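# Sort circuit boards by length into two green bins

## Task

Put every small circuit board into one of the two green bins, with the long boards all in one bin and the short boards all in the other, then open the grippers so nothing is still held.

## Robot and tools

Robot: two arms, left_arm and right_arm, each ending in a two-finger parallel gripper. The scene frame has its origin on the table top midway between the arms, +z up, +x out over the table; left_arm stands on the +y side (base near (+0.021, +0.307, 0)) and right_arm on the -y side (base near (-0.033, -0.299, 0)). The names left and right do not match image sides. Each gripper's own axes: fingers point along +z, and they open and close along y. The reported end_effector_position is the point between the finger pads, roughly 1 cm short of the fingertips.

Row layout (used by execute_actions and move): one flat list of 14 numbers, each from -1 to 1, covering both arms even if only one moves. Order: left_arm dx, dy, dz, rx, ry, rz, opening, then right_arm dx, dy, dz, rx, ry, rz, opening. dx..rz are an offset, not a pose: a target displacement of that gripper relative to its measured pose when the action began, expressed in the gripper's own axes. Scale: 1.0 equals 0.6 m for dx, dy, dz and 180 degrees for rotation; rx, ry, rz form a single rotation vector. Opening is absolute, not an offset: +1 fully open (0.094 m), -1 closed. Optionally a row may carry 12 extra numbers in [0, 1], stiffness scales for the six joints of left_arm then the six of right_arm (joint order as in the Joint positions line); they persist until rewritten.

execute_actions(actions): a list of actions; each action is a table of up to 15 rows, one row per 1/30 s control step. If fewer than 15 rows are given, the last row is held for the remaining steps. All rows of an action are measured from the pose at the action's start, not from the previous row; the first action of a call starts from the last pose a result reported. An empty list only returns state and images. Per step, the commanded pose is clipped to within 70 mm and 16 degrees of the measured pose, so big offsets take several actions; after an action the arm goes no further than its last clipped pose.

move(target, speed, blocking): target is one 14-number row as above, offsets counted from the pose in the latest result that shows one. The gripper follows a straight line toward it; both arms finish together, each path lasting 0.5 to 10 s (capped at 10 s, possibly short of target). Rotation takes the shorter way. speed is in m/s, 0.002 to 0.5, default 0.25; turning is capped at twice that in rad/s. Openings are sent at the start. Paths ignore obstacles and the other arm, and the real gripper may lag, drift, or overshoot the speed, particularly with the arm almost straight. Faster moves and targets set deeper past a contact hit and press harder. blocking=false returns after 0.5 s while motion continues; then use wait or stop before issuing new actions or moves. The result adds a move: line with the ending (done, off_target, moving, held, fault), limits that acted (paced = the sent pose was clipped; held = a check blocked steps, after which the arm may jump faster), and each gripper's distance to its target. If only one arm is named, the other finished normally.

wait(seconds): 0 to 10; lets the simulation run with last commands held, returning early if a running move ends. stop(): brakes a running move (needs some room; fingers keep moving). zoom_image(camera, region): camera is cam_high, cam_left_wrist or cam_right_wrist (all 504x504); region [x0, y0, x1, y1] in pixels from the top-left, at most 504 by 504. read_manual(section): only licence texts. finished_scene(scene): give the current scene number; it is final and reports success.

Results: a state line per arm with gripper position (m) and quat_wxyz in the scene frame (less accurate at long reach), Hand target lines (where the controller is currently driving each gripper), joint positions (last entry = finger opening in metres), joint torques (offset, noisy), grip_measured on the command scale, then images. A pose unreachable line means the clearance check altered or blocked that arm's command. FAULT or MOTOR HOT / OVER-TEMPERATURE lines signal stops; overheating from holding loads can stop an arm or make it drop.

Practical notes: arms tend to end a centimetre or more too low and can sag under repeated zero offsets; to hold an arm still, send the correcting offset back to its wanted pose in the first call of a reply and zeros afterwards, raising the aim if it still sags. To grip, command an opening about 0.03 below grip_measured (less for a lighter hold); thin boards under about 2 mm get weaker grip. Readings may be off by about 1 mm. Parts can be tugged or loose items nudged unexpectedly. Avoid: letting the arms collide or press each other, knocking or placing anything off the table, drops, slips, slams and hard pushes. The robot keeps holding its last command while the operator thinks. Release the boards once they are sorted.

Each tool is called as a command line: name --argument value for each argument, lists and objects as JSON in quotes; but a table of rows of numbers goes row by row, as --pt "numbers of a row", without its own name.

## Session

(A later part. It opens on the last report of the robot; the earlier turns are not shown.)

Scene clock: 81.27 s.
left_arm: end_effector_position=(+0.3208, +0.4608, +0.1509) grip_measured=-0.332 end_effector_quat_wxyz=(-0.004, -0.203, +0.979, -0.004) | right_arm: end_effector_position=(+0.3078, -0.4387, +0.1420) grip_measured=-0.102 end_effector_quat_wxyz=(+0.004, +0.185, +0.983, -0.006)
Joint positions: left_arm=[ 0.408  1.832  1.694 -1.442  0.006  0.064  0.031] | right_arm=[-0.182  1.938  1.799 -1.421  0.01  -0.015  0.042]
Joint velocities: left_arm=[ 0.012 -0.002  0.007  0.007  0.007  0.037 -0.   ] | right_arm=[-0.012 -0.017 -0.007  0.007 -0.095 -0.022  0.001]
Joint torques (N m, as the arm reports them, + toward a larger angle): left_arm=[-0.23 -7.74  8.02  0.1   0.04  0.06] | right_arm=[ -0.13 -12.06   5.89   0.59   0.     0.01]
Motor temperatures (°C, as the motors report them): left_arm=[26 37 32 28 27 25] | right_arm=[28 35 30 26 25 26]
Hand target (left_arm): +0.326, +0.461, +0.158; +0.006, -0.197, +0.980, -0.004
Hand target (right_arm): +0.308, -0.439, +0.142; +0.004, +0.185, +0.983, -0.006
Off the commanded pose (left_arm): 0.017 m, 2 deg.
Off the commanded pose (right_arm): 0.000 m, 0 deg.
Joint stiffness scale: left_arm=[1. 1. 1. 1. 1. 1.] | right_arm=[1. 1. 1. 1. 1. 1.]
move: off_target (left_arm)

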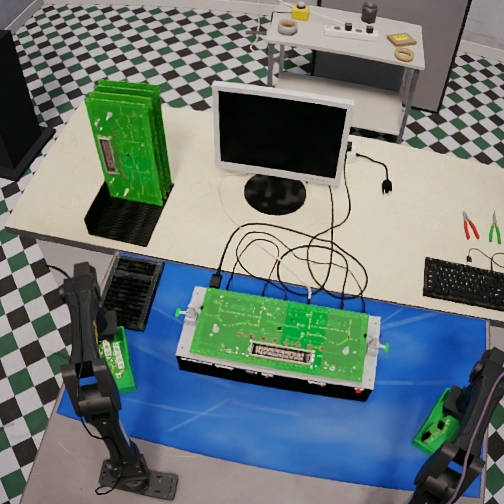

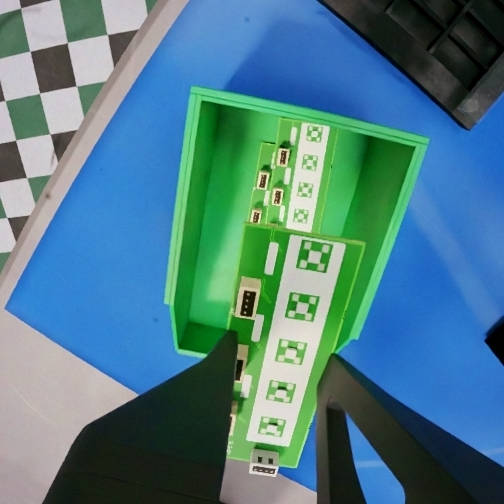

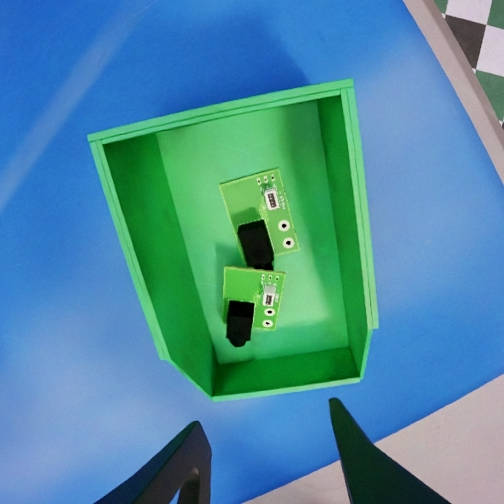

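move --target '[0,0,0.17,0,0,0,-0.343,0,0,0,0,0,0,-0.1]' --speed 0.12

Scene clock: 82.90 s.
left_arm: end_effector_position=(+0.3210, +0.4608, +0.0515) grip_measured=-0.332 end_effector_quat_wxyz=(-0.006, -0.203, +0.979, -0.005) | right_arm: end_effector_position=(+0.3078, -0.4387, +0.1420) grip_measured=-0.102 end_effector_quat_wxyz=(+0.004, +0.185, +0.983, -0.006)
Joint positions: left_arm=[ 0.408  1.872  1.347 -1.06   0.006  0.064  0.031] | right_arm=[-0.182  1.938  1.799 -1.421  0.01  -0.015  0.042]
Joint velocities: left_arm=[ 0.007 -0.017 -0.007  0.007 -0.051 -0.066 -0.001] | right_arm=[-0.002 -0.002 -0.012  0.022 -0.022 -0.051 -0.001]
Joint torques (N m, as the arm reports them, + toward a larger angle): left_arm=[ 0.16 -8.41  4.19  0.3  -0.03  0.  ] | right_arm=[ -0.13 -12.1    5.85   0.59   0.02  -0.01]
Motor temperatures (°C, as the motors report them): left_arm=[26 36 32 28 27 25] | right_arm=[28 35 30 26 25 26]
Hand target (left_arm): +0.321, +0.462, +0.049; -0.004, -0.203, +0.979, -0.004
Hand target (right_arm): +0.308, -0.439, +0.142; +0.004, +0.185, +0.983, -0.006
Off the commanded pose (left_arm): 0.003 m, 0 deg.
Off the commanded pose (right_arm): 0.000 m, 0 deg.
Joint stiffness scale: left_arm=[1. 1. 1. 1. 1. 1.] | right_arm=[1. 1. 1. 1. 1. 1.]
move: done

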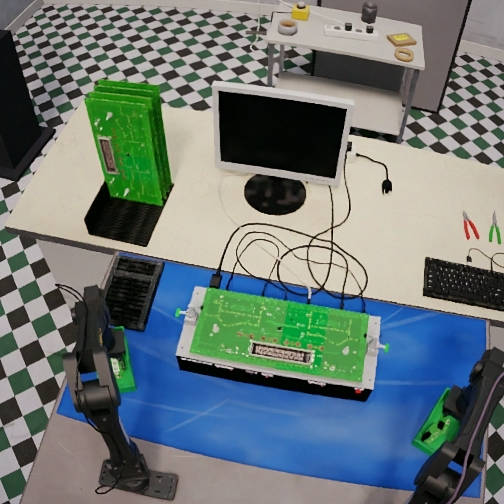

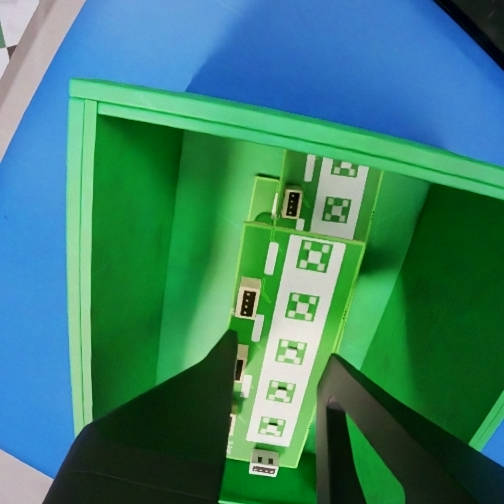

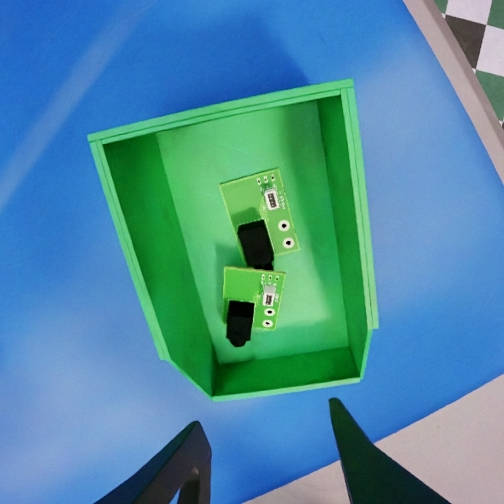

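move --target '[-0.012,0,0.02,0,0,0,-0.343,0,0,0,0,0,0,-0.1]' --speed 0.04

move --target '[0,0,0,0,0,0,-0.1,0,0,0,0,0,0,-0.1]'

move --target '[0,0,-0.17,0,0,0,-0.1,0,0,0,0,0,0,-0.1]' --speed 0.2

Scene clock: 84.17 s.
left_arm: end_effector_position=(+0.3236, +0.4622, +0.0406) grip_measured=-0.332 end_effector_quat_wxyz=(-0.012, -0.203, +0.979, -0.006) | right_arm: end_effector_position=(+0.3078, -0.4387, +0.1420) grip_measured=-0.102 end_effector_quat_wxyz=(+0.004, +0.185, +0.983, -0.006)
Joint positions: left_arm=[ 0.408  1.906  1.347 -1.038  0.006  0.064  0.031] | right_arm=[-0.182  1.938  1.799 -1.421  0.01  -0.015  0.042]
Joint velocities: left_arm=[ 0.007 -0.007  0.012 -0.022 -0.066 -0.051  0.   ] | right_arm=[ 0.007 -0.012 -0.007 -0.037  0.007  0.066 -0.001]
Joint torques (N m, as the arm reports them, + toward a larger angle): left_arm=[-0.1  -8.19  5.21  0.28 -0.02 -0.01] | right_arm=[ -0.09 -12.04   5.81   0.59   0.     0.01]
Motor temperatures (°C, as the motors report them): left_arm=[26 36 32 28 27 25] | right_arm=[28 35 30 26 25 26]
Hand target (left_arm): +0.328, +0.464, +0.040; -0.006, -0.203, +0.979, -0.005
Hand target (right_arm): +0.308, -0.439, +0.142; +0.004, +0.185, +0.983, -0.006
Off the commanded pose (left_arm): 0.004 m, 1 deg.
Off the commanded pose (right_arm): 0.000 m, 0 deg.
Joint stiffness scale: left_arm=[1. 1. 1. 1. 1. 1.] | right_arm=[1. 1. 1. 1. 1. 1.]
move: done

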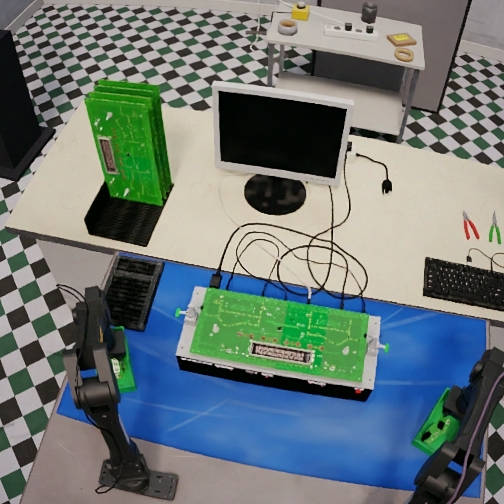

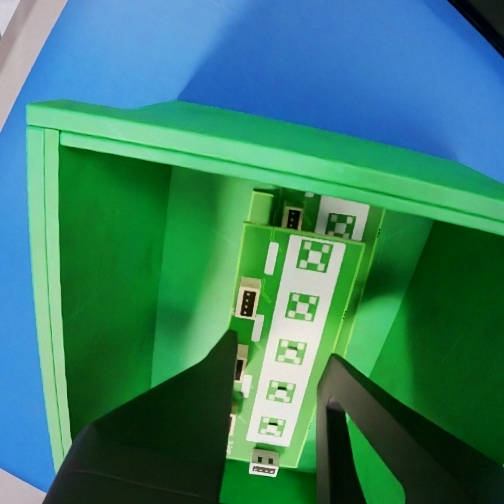

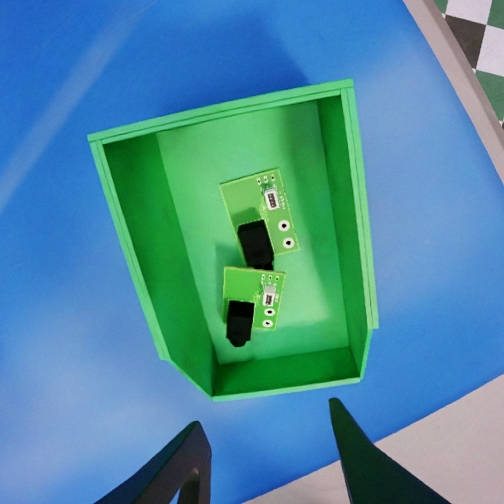

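Scene clock: 84.67 s.
left_arm: end_effector_position=(+0.3236, +0.4622, +0.0406) grip_measured=-0.102 end_effector_quat_wxyz=(-0.012, -0.203, +0.979, -0.006) | right_arm: end_effector_position=(+0.3078, -0.4387, +0.1420) grip_measured=-0.102 end_effector_quat_wxyz=(+0.004, +0.185, +0.983, -0.006)
Joint positions: left_arm=[ 0.408  1.906  1.347 -1.038  0.006  0.064  0.042] | right_arm=[-0.182  1.938  1.799 -1.421  0.01  -0.015  0.042]
Joint velocities: left_arm=[ 0.007 -0.012 -0.022 -0.022 -0.051 -0.081  0.   ] | right_arm=[-0.012 -0.002 -0.012 -0.037  0.022  0.022  0.002]
Joint torques (N m, as the arm reports them, + toward a larger angle): left_arm=[-0.02 -8.66  4.92  0.17 -0.02 -0.01] | right_arm=[ -0.08 -12.13   5.89   0.57  -0.01   0.02]
Motor temperatures (°C, as the motors report them): left_arm=[26 36 32 28 27 25] | right_arm=[28 35 30 26 25 26]
Hand target (left_arm): +0.324, +0.462, +0.041; -0.012, -0.203, +0.979, -0.006
Hand target (right_arm): +0.308, -0.439, +0.142; +0.004, +0.185, +0.983, -0.006
Off the commanded pose (left_arm): 0.000 m, 0 deg.
Off the commanded pose (right_arm): 0.000 m, 0 deg.
Joint stiffness scale: left_arm=[1. 1. 1. 1. 1. 1.] | right_arm=[1. 1. 1. 1. 1. 1.]
move: done

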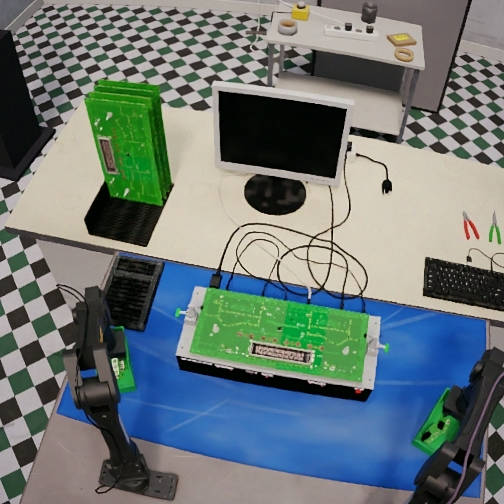

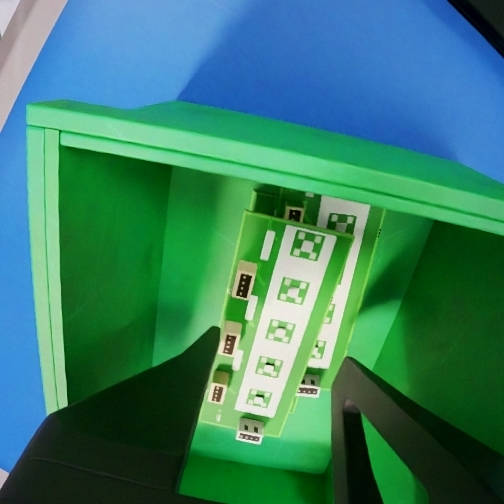

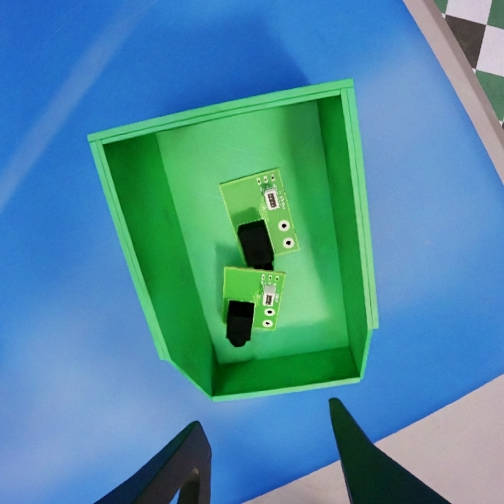

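Scene clock: 85.87 s.
left_arm: end_effector_position=(+0.3203, +0.4605, +0.1302) grip_measured=-0.102 end_effector_quat_wxyz=(-0.029, -0.203, +0.979, -0.011) | right_arm: end_effector_position=(+0.3078, -0.4387, +0.1420) grip_measured=-0.102 end_effector_quat_wxyz=(+0.004, +0.185, +0.983, -0.006)
Joint positions: left_arm=[ 0.408  1.876  1.666 -1.422  0.006  0.064  0.042] | right_arm=[-0.182  1.938  1.799 -1.421  0.01  -0.015  0.042]
Joint velocities: left_arm=[-0.012  0.002  0.002  0.066  0.051 -0.037  0.   ] | right_arm=[-0.002 -0.002 -0.002 -0.022  0.066 -0.066 -0.   ]
Joint torques (N m, as the arm reports them, + toward a larger angle): left_arm=[-0.18 -9.69  7.65  0.02 -0.02 -0.03] | right_arm=[ -0.09 -12.12   5.79   0.58  -0.01   0.01]
Motor temperatures (°C, as the motors report them): left_arm=[26 36 32 28 27 25] | right_arm=[28 35 30 26 25 26]
Hand target (left_arm): +0.325, +0.462, +0.142; -0.012, -0.203, +0.979, -0.006
Hand target (right_arm): +0.308, -0.439, +0.142; +0.004, +0.185, +0.983, -0.006
Off the commanded pose (left_arm): 0.014 m, 2 deg.
Off the commanded pose (right_arm): 0.000 m, 0 deg.
Joint stiffness scale: left_arm=[1. 1. 1. 1. 1. 1.] | right_arm=[1. 1. 1. 1. 1. 1.]
move: off_target (left_arm)

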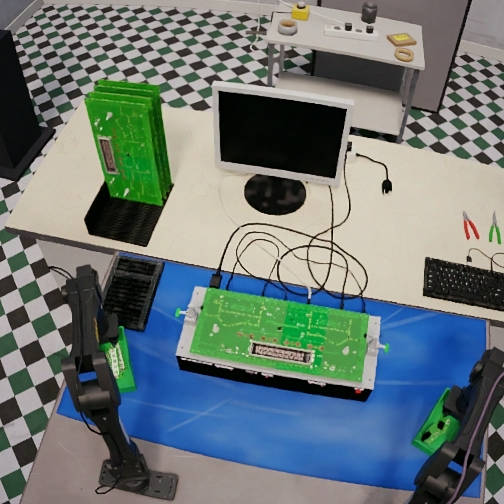

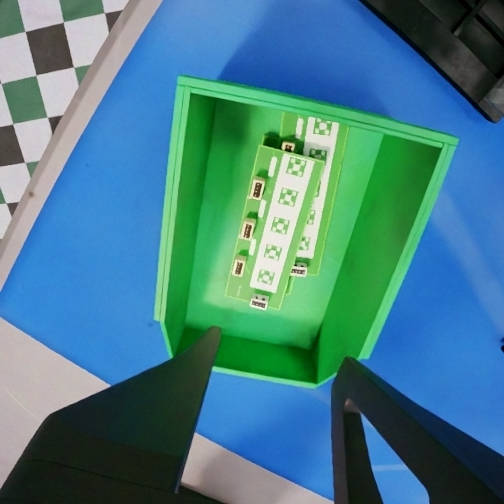

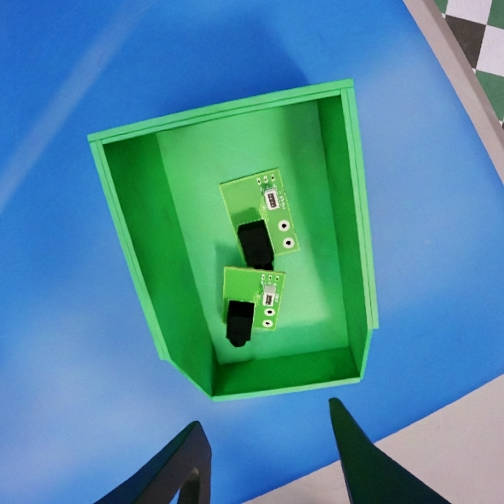

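finished_scene --scene 2

The scene is finished: the task was done.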